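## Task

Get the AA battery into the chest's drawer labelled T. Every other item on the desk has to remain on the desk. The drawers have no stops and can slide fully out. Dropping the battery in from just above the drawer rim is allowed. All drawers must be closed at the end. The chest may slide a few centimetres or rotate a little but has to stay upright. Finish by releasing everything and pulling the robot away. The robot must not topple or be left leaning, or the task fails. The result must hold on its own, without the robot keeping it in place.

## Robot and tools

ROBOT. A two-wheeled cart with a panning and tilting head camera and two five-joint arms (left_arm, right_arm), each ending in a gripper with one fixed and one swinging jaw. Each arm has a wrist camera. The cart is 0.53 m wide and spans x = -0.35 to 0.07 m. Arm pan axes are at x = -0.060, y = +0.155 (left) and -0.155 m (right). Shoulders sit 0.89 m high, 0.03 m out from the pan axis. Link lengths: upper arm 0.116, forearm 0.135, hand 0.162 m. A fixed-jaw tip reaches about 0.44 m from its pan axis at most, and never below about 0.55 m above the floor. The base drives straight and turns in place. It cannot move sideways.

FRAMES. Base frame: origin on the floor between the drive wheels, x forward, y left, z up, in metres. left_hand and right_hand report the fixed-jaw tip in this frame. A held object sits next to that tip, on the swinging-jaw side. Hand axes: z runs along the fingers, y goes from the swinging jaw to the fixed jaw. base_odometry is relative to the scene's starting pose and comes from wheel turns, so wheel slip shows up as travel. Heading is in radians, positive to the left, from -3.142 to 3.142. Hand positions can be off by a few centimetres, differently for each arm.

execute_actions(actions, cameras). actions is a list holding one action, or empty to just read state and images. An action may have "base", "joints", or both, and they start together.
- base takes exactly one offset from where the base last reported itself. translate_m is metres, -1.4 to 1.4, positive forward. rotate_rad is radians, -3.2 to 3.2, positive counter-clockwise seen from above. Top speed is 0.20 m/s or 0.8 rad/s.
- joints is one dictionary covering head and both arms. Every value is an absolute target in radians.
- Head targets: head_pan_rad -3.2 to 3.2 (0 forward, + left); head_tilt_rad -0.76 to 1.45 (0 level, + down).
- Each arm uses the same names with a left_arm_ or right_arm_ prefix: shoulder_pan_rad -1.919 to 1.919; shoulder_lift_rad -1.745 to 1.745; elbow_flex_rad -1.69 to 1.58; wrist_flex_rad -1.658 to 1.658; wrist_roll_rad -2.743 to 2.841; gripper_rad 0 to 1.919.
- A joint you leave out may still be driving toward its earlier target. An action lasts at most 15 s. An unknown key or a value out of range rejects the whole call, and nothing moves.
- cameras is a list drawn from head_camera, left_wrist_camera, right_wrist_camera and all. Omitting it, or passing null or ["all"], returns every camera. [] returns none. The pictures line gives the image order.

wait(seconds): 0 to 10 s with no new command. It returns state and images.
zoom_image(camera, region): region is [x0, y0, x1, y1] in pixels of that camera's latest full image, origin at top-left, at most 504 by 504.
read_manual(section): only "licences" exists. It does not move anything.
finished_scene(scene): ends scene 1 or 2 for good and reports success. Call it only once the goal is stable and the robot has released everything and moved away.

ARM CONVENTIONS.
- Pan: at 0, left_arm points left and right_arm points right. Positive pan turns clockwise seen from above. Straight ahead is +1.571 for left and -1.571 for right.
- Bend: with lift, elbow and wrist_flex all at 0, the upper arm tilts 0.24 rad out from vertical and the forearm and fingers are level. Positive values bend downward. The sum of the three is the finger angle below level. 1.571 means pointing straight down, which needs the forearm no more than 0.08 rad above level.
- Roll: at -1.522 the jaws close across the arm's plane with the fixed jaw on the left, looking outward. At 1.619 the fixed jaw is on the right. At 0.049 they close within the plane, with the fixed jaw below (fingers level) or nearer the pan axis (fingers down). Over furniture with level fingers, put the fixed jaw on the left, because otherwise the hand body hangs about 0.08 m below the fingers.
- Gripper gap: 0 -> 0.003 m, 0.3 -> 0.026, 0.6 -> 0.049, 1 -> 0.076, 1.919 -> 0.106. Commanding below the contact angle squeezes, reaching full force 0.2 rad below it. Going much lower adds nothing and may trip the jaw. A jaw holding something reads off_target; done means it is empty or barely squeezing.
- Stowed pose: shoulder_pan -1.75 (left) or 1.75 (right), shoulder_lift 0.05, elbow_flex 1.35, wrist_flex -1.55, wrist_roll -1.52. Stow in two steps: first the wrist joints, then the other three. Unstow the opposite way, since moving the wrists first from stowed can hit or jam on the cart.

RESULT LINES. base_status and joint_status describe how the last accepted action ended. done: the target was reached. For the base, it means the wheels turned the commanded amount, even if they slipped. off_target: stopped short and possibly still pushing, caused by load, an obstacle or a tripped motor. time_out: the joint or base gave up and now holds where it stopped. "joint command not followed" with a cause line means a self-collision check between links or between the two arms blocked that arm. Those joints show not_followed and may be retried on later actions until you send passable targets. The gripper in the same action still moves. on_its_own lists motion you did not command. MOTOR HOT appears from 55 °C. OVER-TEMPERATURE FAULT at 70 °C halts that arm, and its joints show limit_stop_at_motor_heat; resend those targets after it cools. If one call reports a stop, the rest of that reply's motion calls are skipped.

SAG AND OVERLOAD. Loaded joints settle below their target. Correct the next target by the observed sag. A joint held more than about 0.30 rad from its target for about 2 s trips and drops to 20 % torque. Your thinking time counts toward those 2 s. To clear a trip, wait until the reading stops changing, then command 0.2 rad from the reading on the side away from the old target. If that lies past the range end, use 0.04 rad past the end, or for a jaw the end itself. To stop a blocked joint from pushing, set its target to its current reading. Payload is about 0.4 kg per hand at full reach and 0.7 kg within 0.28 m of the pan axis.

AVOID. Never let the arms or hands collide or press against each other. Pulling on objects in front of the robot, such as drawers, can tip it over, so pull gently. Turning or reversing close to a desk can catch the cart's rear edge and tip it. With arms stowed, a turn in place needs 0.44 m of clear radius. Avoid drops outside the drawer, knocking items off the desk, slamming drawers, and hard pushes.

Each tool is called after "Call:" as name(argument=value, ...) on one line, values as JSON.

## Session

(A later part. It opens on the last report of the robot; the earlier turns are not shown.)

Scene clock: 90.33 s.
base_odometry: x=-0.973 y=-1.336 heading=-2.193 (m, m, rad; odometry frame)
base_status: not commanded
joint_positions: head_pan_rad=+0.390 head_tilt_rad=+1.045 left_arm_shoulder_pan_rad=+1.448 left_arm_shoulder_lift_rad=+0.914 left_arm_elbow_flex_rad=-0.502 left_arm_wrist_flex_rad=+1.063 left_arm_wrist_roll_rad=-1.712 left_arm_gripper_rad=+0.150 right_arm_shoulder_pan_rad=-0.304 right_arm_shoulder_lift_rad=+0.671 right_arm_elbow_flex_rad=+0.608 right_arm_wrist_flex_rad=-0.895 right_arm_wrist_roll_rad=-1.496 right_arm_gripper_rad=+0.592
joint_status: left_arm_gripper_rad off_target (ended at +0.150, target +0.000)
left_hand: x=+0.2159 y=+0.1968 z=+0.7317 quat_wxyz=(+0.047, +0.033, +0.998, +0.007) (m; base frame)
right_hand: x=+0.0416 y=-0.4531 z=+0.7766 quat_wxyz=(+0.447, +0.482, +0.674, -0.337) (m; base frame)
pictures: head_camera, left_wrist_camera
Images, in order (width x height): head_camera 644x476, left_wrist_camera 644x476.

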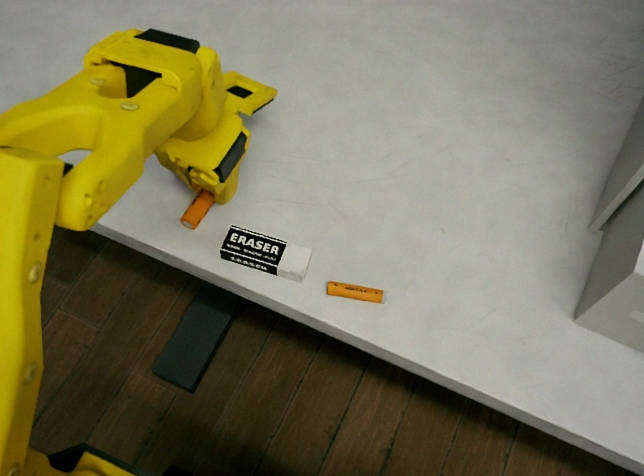

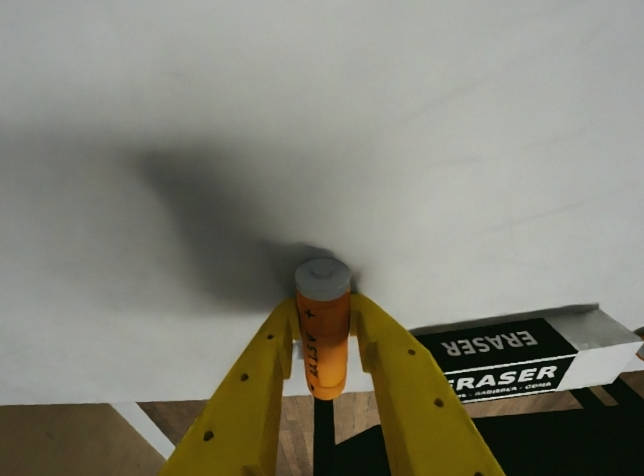

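Call:
execute_actions(actions=[{"joints":{"left_arm_shoulder_lift_rad":0.5,"left_arm_elbow_flex_rad":-0.6,"left_arm_wrist_flex_rad":1.1,"right_arm_shoulder_pan_rad":0.5}}], cameras=[])

Call:
execute_actions(actions=[{"base":{"translate_m":-0.2}}], cameras=[])

Call:
execute_actions(actions=[{"base":{"rotate_rad":-0.5},"joints":{"left_arm_shoulder_pan_rad":1.73,"left_arm_shoulder_lift_rad":0.9,"left_arm_elbow_flex_rad":-1.2,"left_arm_wrist_flex_rad":0.9,"left_arm_wrist_roll_rad":-1.52,"head_pan_rad":0.1,"head_tilt_rad":0.7}}], cameras=[])

Call:
execute_actions(actions=[{"base":{"translate_m":0.1}}], cameras=["head_camera","left_wrist_camera"])

Scene clock: 102.17 s.
base_odometry: x=-0.973 y=-1.336 heading=-2.193 (m, m, rad; odometry frame)
base_status: not commanded
joint_positions: head_pan_rad=+0.390 head_tilt_rad=+1.045 left_arm_shoulder_pan_rad=+1.445 left_arm_shoulder_lift_rad=+0.561 left_arm_elbow_flex_rad=-0.566 left_arm_wrist_flex_rad=+1.094 left_arm_wrist_roll_rad=-1.712 left_arm_gripper_rad=+0.150 right_arm_shoulder_pan_rad=+0.494 right_arm_shoulder_lift_rad=+0.671 right_arm_elbow_flex_rad=+0.608 right_arm_wrist_flex_rad=-0.895 right_arm_wrist_roll_rad=-1.496 right_arm_gripper_rad=+0.592
joint_status: all done
left_hand: x=+0.2609 y=+0.2034 z=+0.8388 quat_wxyz=(+0.236, +0.031, +0.971, +0.038) (m; base frame)
right_hand: x=-0.2024 y=-0.4359 z=+0.7766 quat_wxyz=(+0.281, +0.706, +0.434, -0.484) (m; base frame)
pictures: none
No camera images: the call's "cameras" was empty. Leave "cameras" out to get every camera's image.

Scene clock: 103.93 s.
base_odometry: x=-0.856 y=-1.173 heading=-2.196 (m, m, rad; odometry frame)
base_status: done
joint_positions: head_pan_rad=+0.390 head_tilt_rad=+1.045 left_arm_shoulder_pan_rad=+1.445 left_arm_shoulder_lift_rad=+0.561 left_arm_elbow_flex_rad=-0.566 left_arm_wrist_flex_rad=+1.094 left_arm_wrist_roll_rad=-1.712 left_arm_gripper_rad=+0.150 right_arm_shoulder_pan_rad=+0.495 right_arm_shoulder_lift_rad=+0.671 right_arm_elbow_flex_rad=+0.608 right_arm_wrist_flex_rad=-0.895 right_arm_wrist_roll_rad=-1.496 right_arm_gripper_rad=+0.592
joint_status: not commanded
left_hand: x=+0.2609 y=+0.2034 z=+0.8388 quat_wxyz=(+0.236, +0.031, +0.971, +0.038) (m; base frame)
right_hand: x=-0.2028 y=-0.4357 z=+0.7766 quat_wxyz=(+0.280, +0.706, +0.434, -0.484) (m; base frame)
pictures: none
No camera images: the call's "cameras" was empty. Leave "cameras" out to get every camera's image.

Scene clock: 105.30 s.
base_odometry: x=-0.855 y=-1.173 heading=-2.696 (m, m, rad; odometry frame)
base_status: done
joint_positions: head_pan_rad=+0.110 head_tilt_rad=+0.714 left_arm_shoulder_pan_rad=+1.727 left_arm_shoulder_lift_rad=+0.934 left_arm_elbow_flex_rad=-1.160 left_arm_wrist_flex_rad=+0.918 left_arm_wrist_roll_rad=-1.529 left_arm_gripper_rad=+0.150 right_arm_shoulder_pan_rad=+0.497 right_arm_shoulder_lift_rad=+0.671 right_arm_elbow_flex_rad=+0.608 right_arm_wrist_flex_rad=-0.895 right_arm_wrist_roll_rad=-1.496 right_arm_gripper_rad=+0.592
joint_status: all done
left_hand: x=+0.3278 y=+0.1017 z=+0.8714 quat_wxyz=(+0.425, +0.074, +0.902, -0.032) (m; base frame)
right_hand: x=-0.2033 y=-0.4354 z=+0.7766 quat_wxyz=(+0.280, +0.707, +0.433, -0.484) (m; base frame)
pictures: none
No camera images: the call's "cameras" was empty. Leave "cameras" out to get every camera's image.

Scene clock: 106.57 s.
base_odometry: x=-0.946 y=-1.216 heading=-2.699 (m, m, rad; odometry frame)
base_status: done
joint_positions: head_pan_rad=+0.110 head_tilt_rad=+0.714 left_arm_shoulder_pan_rad=+1.727 left_arm_shoulder_lift_rad=+0.934 left_arm_elbow_flex_rad=-1.160 left_arm_wrist_flex_rad=+0.918 left_arm_wrist_roll_rad=-1.529 left_arm_gripper_rad=+0.150 right_arm_shoulder_pan_rad=+0.497 right_arm_shoulder_lift_rad=+0.671 right_arm_elbow_flex_rad=+0.608 right_arm_wrist_flex_rad=-0.895 right_arm_wrist_roll_rad=-1.496 right_arm_gripper_rad=+0.592
joint_status: not commanded
left_hand: x=+0.3278 y=+0.1017 z=+0.8714 quat_wxyz=(+0.425, +0.074, +0.902, -0.032) (m; base frame)
right_hand: x=-0.2033 y=-0.4354 z=+0.7766 quat_wxyz=(+0.280, +0.707, +0.433, -0.484) (m; base frame)
pictures: head_camera, left_wrist_camera
Images, in order (width x height): head_camera 644x476, left_wrist_camera 644x476.

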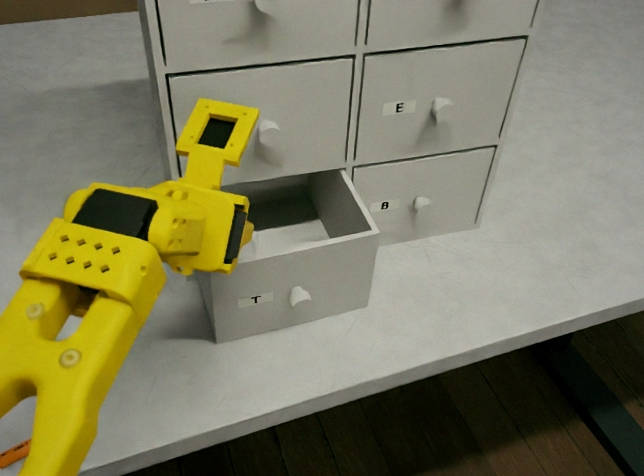

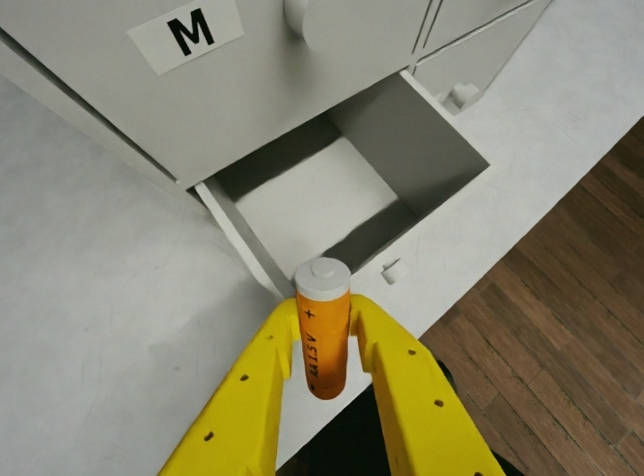

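Call:
execute_actions(actions=[{"base":{"translate_m":0.05},"joints":{"left_arm_shoulder_pan_rad":1.83,"left_arm_wrist_flex_rad":0.95}}], cameras=["head_camera","left_wrist_camera"])

Scene clock: 109.20 s.
base_odometry: x=-0.991 y=-1.237 heading=-2.700 (m, m, rad; odometry frame)
base_status: done
joint_positions: head_pan_rad=+0.110 head_tilt_rad=+0.714 left_arm_shoulder_pan_rad=+1.825 left_arm_shoulder_lift_rad=+0.934 left_arm_elbow_flex_rad=-1.160 left_arm_wrist_flex_rad=+0.947 left_arm_wrist_roll_rad=-1.529 left_arm_gripper_rad=+0.150 right_arm_shoulder_pan_rad=+0.497 right_arm_shoulder_lift_rad=+0.671 right_arm_elbow_flex_rad=+0.608 right_arm_wrist_flex_rad=-0.895 right_arm_wrist_roll_rad=-1.496 right_arm_gripper_rad=+0.592
joint_status: all done
left_hand: x=+0.3178 y=+0.0648 z=+0.8678 quat_wxyz=(+0.409, +0.119, +0.903, -0.051) (m; base frame)
right_hand: x=-0.2033 y=-0.4354 z=+0.7766 quat_wxyz=(+0.280, +0.707, +0.433, -0.484) (m; base frame)
pictures: head_camera, left_wrist_camera
Images, in order (width x height): head_camera 644x476, left_wrist_camera 644x476.

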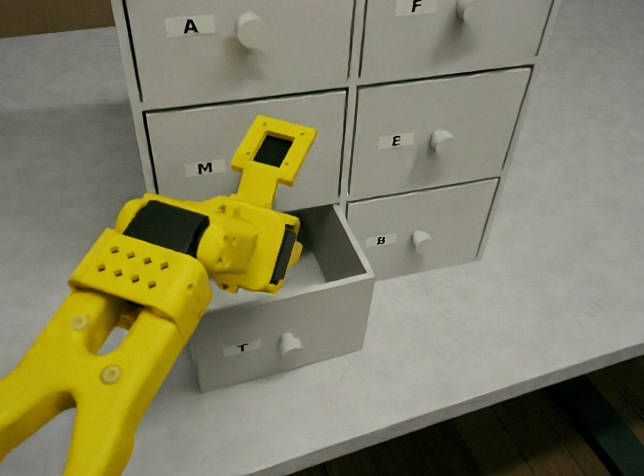

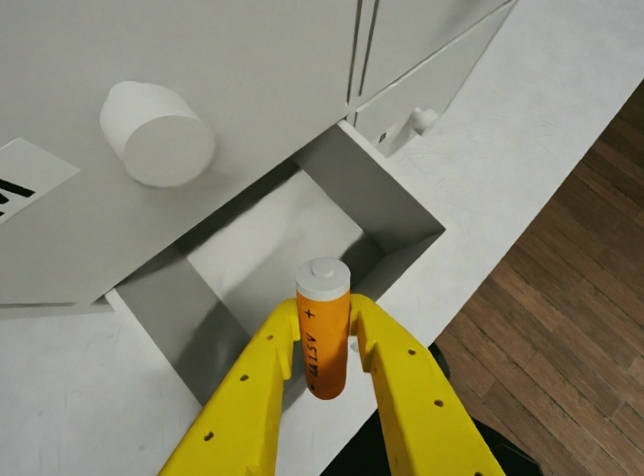

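Call:
execute_actions(actions=[{"joints":{"left_arm_shoulder_pan_rad":1.76,"left_arm_shoulder_lift_rad":1.0,"left_arm_elbow_flex_rad":-1.25}}], cameras=["head_camera","left_wrist_camera"])

Scene clock: 112.40 s.
base_odometry: x=-0.991 y=-1.237 heading=-2.700 (m, m, rad; odometry frame)
base_status: not commanded
joint_positions: head_pan_rad=+0.110 head_tilt_rad=+0.714 left_arm_shoulder_pan_rad=+1.765 left_arm_shoulder_lift_rad=+1.035 left_arm_elbow_flex_rad=-1.211 left_arm_wrist_flex_rad=+0.947 left_arm_wrist_roll_rad=-1.529 left_arm_gripper_rad=+0.150 right_arm_shoulder_pan_rad=+0.497 right_arm_shoulder_lift_rad=+0.671 right_arm_elbow_flex_rad=+0.608 right_arm_wrist_flex_rad=-0.895 right_arm_wrist_roll_rad=-1.496 right_arm_gripper_rad=+0.592
joint_status: all done
left_hand: x=+0.3226 y=+0.0875 z=+0.8442 quat_wxyz=(+0.388, +0.093, +0.916, -0.036) (m; base frame)
right_hand: x=-0.2033 y=-0.4354 z=+0.7766 quat_wxyz=(+0.280, +0.707, +0.433, -0.484) (m; base frame)
pictures: head_camera, left_wrist_camera
Images, in order (width x height): head_camera 644x476, left_wrist_camera 644x476.

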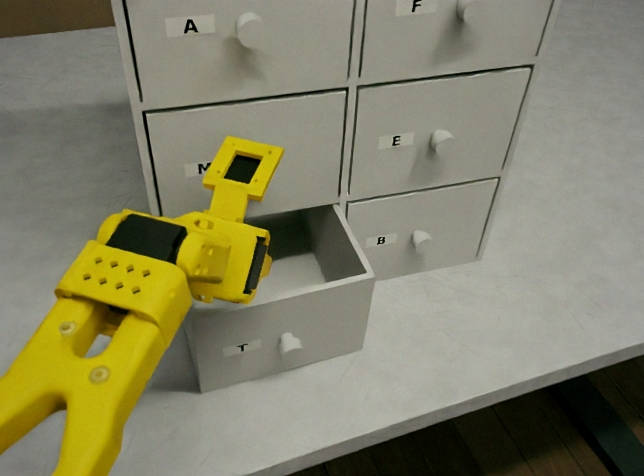

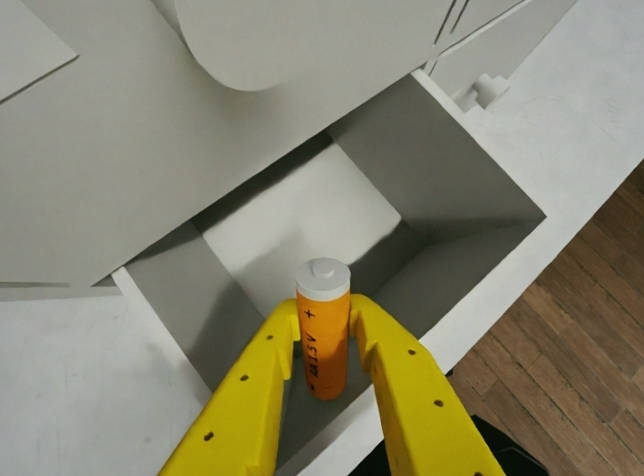

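Call:
execute_actions(actions=[{"joints":{"left_arm_gripper_rad":0.45}}], cameras=["left_wrist_camera"])

Call:
execute_actions(actions=[{"base":{"translate_m":-0.15},"joints":{"left_arm_shoulder_lift_rad":0.9}}], cameras=[])

Call:
execute_actions(actions=[{"base":{"rotate_rad":0.505},"joints":{"left_arm_shoulder_pan_rad":0.3,"left_arm_shoulder_lift_rad":0,"right_arm_shoulder_pan_rad":-1.53,"head_pan_rad":-0.25}}], cameras=[])

Call:
execute_actions(actions=[{"base":{"translate_m":0.13}}], cameras=["head_camera","right_wrist_camera"])

Scene clock: 118.53 s.
base_odometry: x=-0.991 y=-1.237 heading=-2.700 (m, m, rad; odometry frame)
base_status: not commanded
joint_positions: head_pan_rad=+0.110 head_tilt_rad=+0.714 left_arm_shoulder_pan_rad=+1.765 left_arm_shoulder_lift_rad=+1.035 left_arm_elbow_flex_rad=-1.215 left_arm_wrist_flex_rad=+0.947 left_arm_wrist_roll_rad=-1.529 left_arm_gripper_rad=+0.441 right_arm_shoulder_pan_rad=+0.497 right_arm_shoulder_lift_rad=+0.671 right_arm_elbow_flex_rad=+0.608 right_arm_wrist_flex_rad=-0.895 right_arm_wrist_roll_rad=-1.496 right_arm_gripper_rad=+0.592
joint_status: all done
left_hand: x=+0.3230 y=+0.0874 z=+0.8453 quat_wxyz=(+0.390, +0.093, +0.916, -0.037) (m; base frame)
right_hand: x=-0.2033 y=-0.4354 z=+0.7766 quat_wxyz=(+0.280, +0.707, +0.433, -0.484) (m; base frame)
pictures: left_wrist_camera
Images, in order (width x height): left_wrist_camera 644x476.

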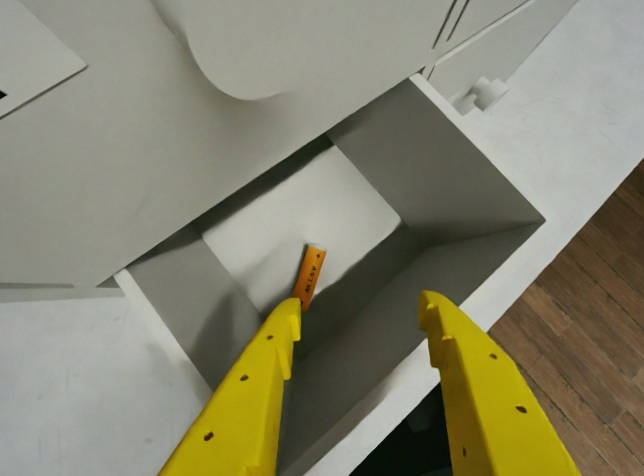

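Scene clock: 120.13 s.
base_odometry: x=-0.856 y=-1.173 heading=-2.698 (m, m, rad; odometry frame)
base_status: done
joint_positions: head_pan_rad=+0.110 head_tilt_rad=+0.714 left_arm_shoulder_pan_rad=+1.765 left_arm_shoulder_lift_rad=+0.964 left_arm_elbow_flex_rad=-1.217 left_arm_wrist_flex_rad=+0.947 left_arm_wrist_roll_rad=-1.529 left_arm_gripper_rad=+0.442 right_arm_shoulder_pan_rad=+0.497 right_arm_shoulder_lift_rad=+0.671 right_arm_elbow_flex_rad=+0.608 right_arm_wrist_flex_rad=-0.895 right_arm_wrist_roll_rad=-1.496 right_arm_gripper_rad=+0.592
joint_status: all done
left_hand: x=+0.3255 y=+0.0869 z=+0.8711 quat_wxyz=(+0.423, +0.091, +0.901, -0.040) (m; base frame)
right_hand: x=-0.2033 y=-0.4354 z=+0.7766 quat_wxyz=(+0.280, +0.707, +0.433, -0.484) (m; base frame)
pictures: none
No camera images: the call's "cameras" was empty. Leave "cameras" out to get every camera's image.

Scene clock: 122.33 s.
base_odometry: x=-0.855 y=-1.173 heading=-2.194 (m, m, rad; odometry frame)
base_status: done
joint_positions: head_pan_rad=-0.240 head_tilt_rad=+0.714 left_arm_shoulder_pan_rad=+0.305 left_arm_shoulder_lift_rad=+0.032 left_arm_elbow_flex_rad=-1.231 left_arm_wrist_flex_rad=+0.947 left_arm_wrist_roll_rad=-1.529 left_arm_gripper_rad=+0.442 right_arm_shoulder_pan_rad=-1.523 right_arm_shoulder_lift_rad=+0.671 right_arm_elbow_flex_rad=+0.608 right_arm_wrist_flex_rad=-0.895 right_arm_wrist_roll_rad=-1.496 right_arm_gripper_rad=+0.592
joint_status: all done
left_hand: x=+0.0112 y=+0.4068 z=+1.1731 quat_wxyz=(+0.636, -0.361, +0.495, +0.470) (m; base frame)
right_hand: x=+0.2548 y=-0.1622 z=+0.7766 quat_wxyz=(+0.559, +0.009, +0.829, -0.020) (m; base frame)
pictures: none
No camera images: the call's "cameras" was empty. Leave "cameras" out to get every camera's image.

Scene clock: 123.83 s.
base_odometry: x=-0.931 y=-1.278 heading=-2.191 (m, m, rad; odometry frame)
base_status: done
joint_positions: head_pan_rad=-0.240 head_tilt_rad=+0.714 left_arm_shoulder_pan_rad=+0.303 left_arm_shoulder_lift_rad=+0.032 left_arm_elbow_flex_rad=-1.231 left_arm_wrist_flex_rad=+0.947 left_arm_wrist_roll_rad=-1.529 left_arm_gripper_rad=+0.442 right_arm_shoulder_pan_rad=-1.523 right_arm_shoulder_lift_rad=+0.671 right_arm_elbow_flex_rad=+0.608 right_arm_wrist_flex_rad=-0.895 right_arm_wrist_roll_rad=-1.496 right_arm_gripper_rad=+0.592
joint_status: not commanded
left_hand: x=+0.0108 y=+0.4069 z=+1.1731 quat_wxyz=(+0.635, -0.361, +0.495, +0.470) (m; base frame)
right_hand: x=+0.2548 y=-0.1622 z=+0.7766 quat_wxyz=(+0.559, +0.009, +0.829, -0.020) (m; base frame)
pictures: head_camera, right_wrist_camera
Images, in order (width x height): head_camera 644x476, right_wrist_camera 644x476.

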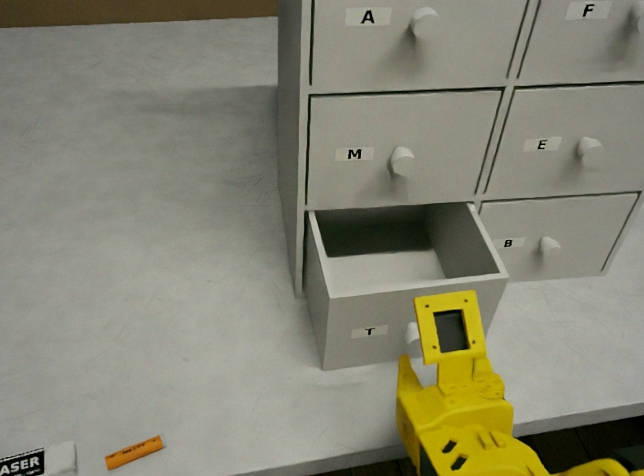

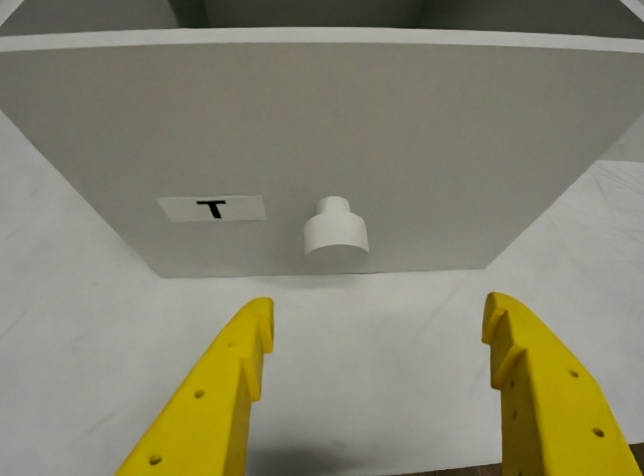

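Call:
execute_actions(actions=[{"base":{"translate_m":0.05}}], cameras=[])

Call:
execute_actions(actions=[{"base":{"translate_m":0.068}}], cameras=["head_camera","right_wrist_camera"])

Scene clock: 127.13 s.
base_odometry: x=-0.960 y=-1.319 heading=-2.190 (m, m, rad; odometry frame)
base_status: done
joint_positions: head_pan_rad=-0.240 head_tilt_rad=+0.714 left_arm_shoulder_pan_rad=+0.303 left_arm_shoulder_lift_rad=+0.032 left_arm_elbow_flex_rad=-1.231 left_arm_wrist_flex_rad=+0.947 left_arm_wrist_roll_rad=-1.529 left_arm_gripper_rad=+0.442 right_arm_shoulder_pan_rad=-1.525 right_arm_shoulder_lift_rad=+0.672 right_arm_elbow_flex_rad=+0.609 right_arm_wrist_flex_rad=-0.895 right_arm_wrist_roll_rad=-1.496 right_arm_gripper_rad=+0.592
joint_status: not commanded
left_hand: x=+0.0108 y=+0.4069 z=+1.1731 quat_wxyz=(+0.635, -0.361, +0.495, +0.470) (m; base frame)
right_hand: x=+0.2544 y=-0.1617 z=+0.7759 quat_wxyz=(+0.558, +0.008, +0.830, -0.020) (m; base frame)
pictures: none
No camera images: the call's "cameras" was empty. Leave "cameras" out to get every camera's image.

Scene clock: 128.17 s.
base_odometry: x=-0.999 y=-1.374 heading=-2.191 (m, m, rad; odometry frame)
base_status: done
joint_positions: head_pan_rad=-0.240 head_tilt_rad=+0.714 left_arm_shoulder_pan_rad=+0.303 left_arm_shoulder_lift_rad=+0.032 left_arm_elbow_flex_rad=-1.231 left_arm_wrist_flex_rad=+0.947 left_arm_wrist_roll_rad=-1.529 left_arm_gripper_rad=+0.442 right_arm_shoulder_pan_rad=-1.525 right_arm_shoulder_lift_rad=+0.674 right_arm_elbow_flex_rad=+0.613 right_arm_wrist_flex_rad=-0.895 right_arm_wrist_roll_rad=-1.496 right_arm_gripper_rad=+0.594
joint_status: not commanded
left_hand: x=+0.0108 y=+0.4069 z=+1.1731 quat_wxyz=(+0.635, -0.361, +0.495, +0.470) (m; base frame)
right_hand: x=+0.2536 y=-0.1617 z=+0.7749 quat_wxyz=(+0.556, +0.008, +0.831, -0.020) (m; base frame)
pictures: head_camera, right_wrist_camera
Images, in order (width x height): head_camera 644x476, right_wrist_camera 644x476.

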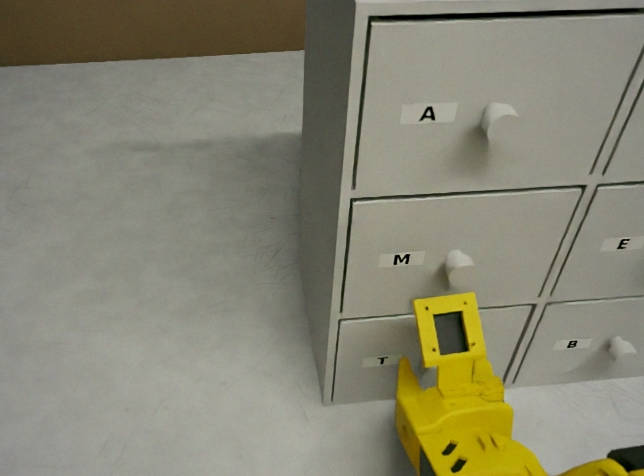

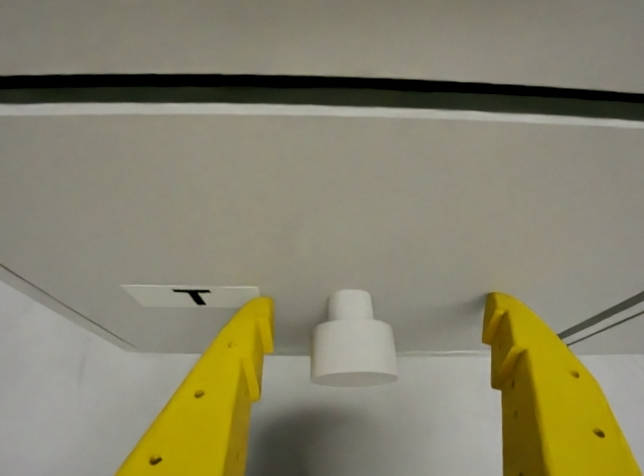

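Call:
execute_actions(actions=[{"base":{"translate_m":0.006}}], cameras=[])

Call:
execute_actions(actions=[{"base":{"translate_m":-0.2}}], cameras=[])

Call:
finished_scene(scene=1)

Scene clock: 131.93 s.
base_odometry: x=-1.003 y=-1.379 heading=-2.191 (m, m, rad; odometry frame)
base_status: done
joint_positions: head_pan_rad=-0.240 head_tilt_rad=+0.714 left_arm_shoulder_pan_rad=+0.303 left_arm_shoulder_lift_rad=+0.032 left_arm_elbow_flex_rad=-1.231 left_arm_wrist_flex_rad=+0.947 left_arm_wrist_roll_rad=-1.529 left_arm_gripper_rad=+0.442 right_arm_shoulder_pan_rad=-1.525 right_arm_shoulder_lift_rad=+0.681 right_arm_elbow_flex_rad=+0.632 right_arm_wrist_flex_rad=-0.895 right_arm_wrist_roll_rad=-1.496 right_arm_gripper_rad=+0.596
joint_status: not commanded
left_hand: x=+0.0108 y=+0.4069 z=+1.1731 quat_wxyz=(+0.635, -0.361, +0.495, +0.470) (m; base frame)
right_hand: x=+0.2489 y=-0.1614 z=+0.7689 quat_wxyz=(+0.544, +0.008, +0.839, -0.019) (m; base frame)
pictures: none
No camera images: the call's "cameras" was empty. Leave "cameras" out to get every camera's image.

Scene clock: 133.70 s.
base_odometry: x=-0.886 y=-1.216 heading=-2.189 (m, m, rad; odometry frame)
base_status: done
joint_positions: head_pan_rad=-0.240 head_tilt_rad=+0.714 left_arm_shoulder_pan_rad=+0.303 left_arm_shoulder_lift_rad=+0.032 left_arm_elbow_flex_rad=-1.231 left_arm_wrist_flex_rad=+0.947 left_arm_wrist_roll_rad=-1.529 left_arm_gripper_rad=+0.442 right_arm_shoulder_pan_rad=-1.525 right_arm_shoulder_lift_rad=+0.681 right_arm_elbow_flex_rad=+0.620 right_arm_wrist_flex_rad=-0.895 right_arm_wrist_roll_rad=-1.496 right_arm_gripper_rad=+0.596
joint_status: not commanded
left_hand: x=+0.0108 y=+0.4069 z=+1.1731 quat_wxyz=(+0.635, -0.361, +0.495, +0.470) (m; base frame)
right_hand: x=+0.2512 y=-0.1616 z=+0.7712 quat_wxyz=(+0.549, +0.008, +0.835, -0.020) (m; base frame)
pictures: none
No camera images: the call's "cameras" was empty. Leave "cameras" out to get every camera's image.

The scene is finished: the task was done.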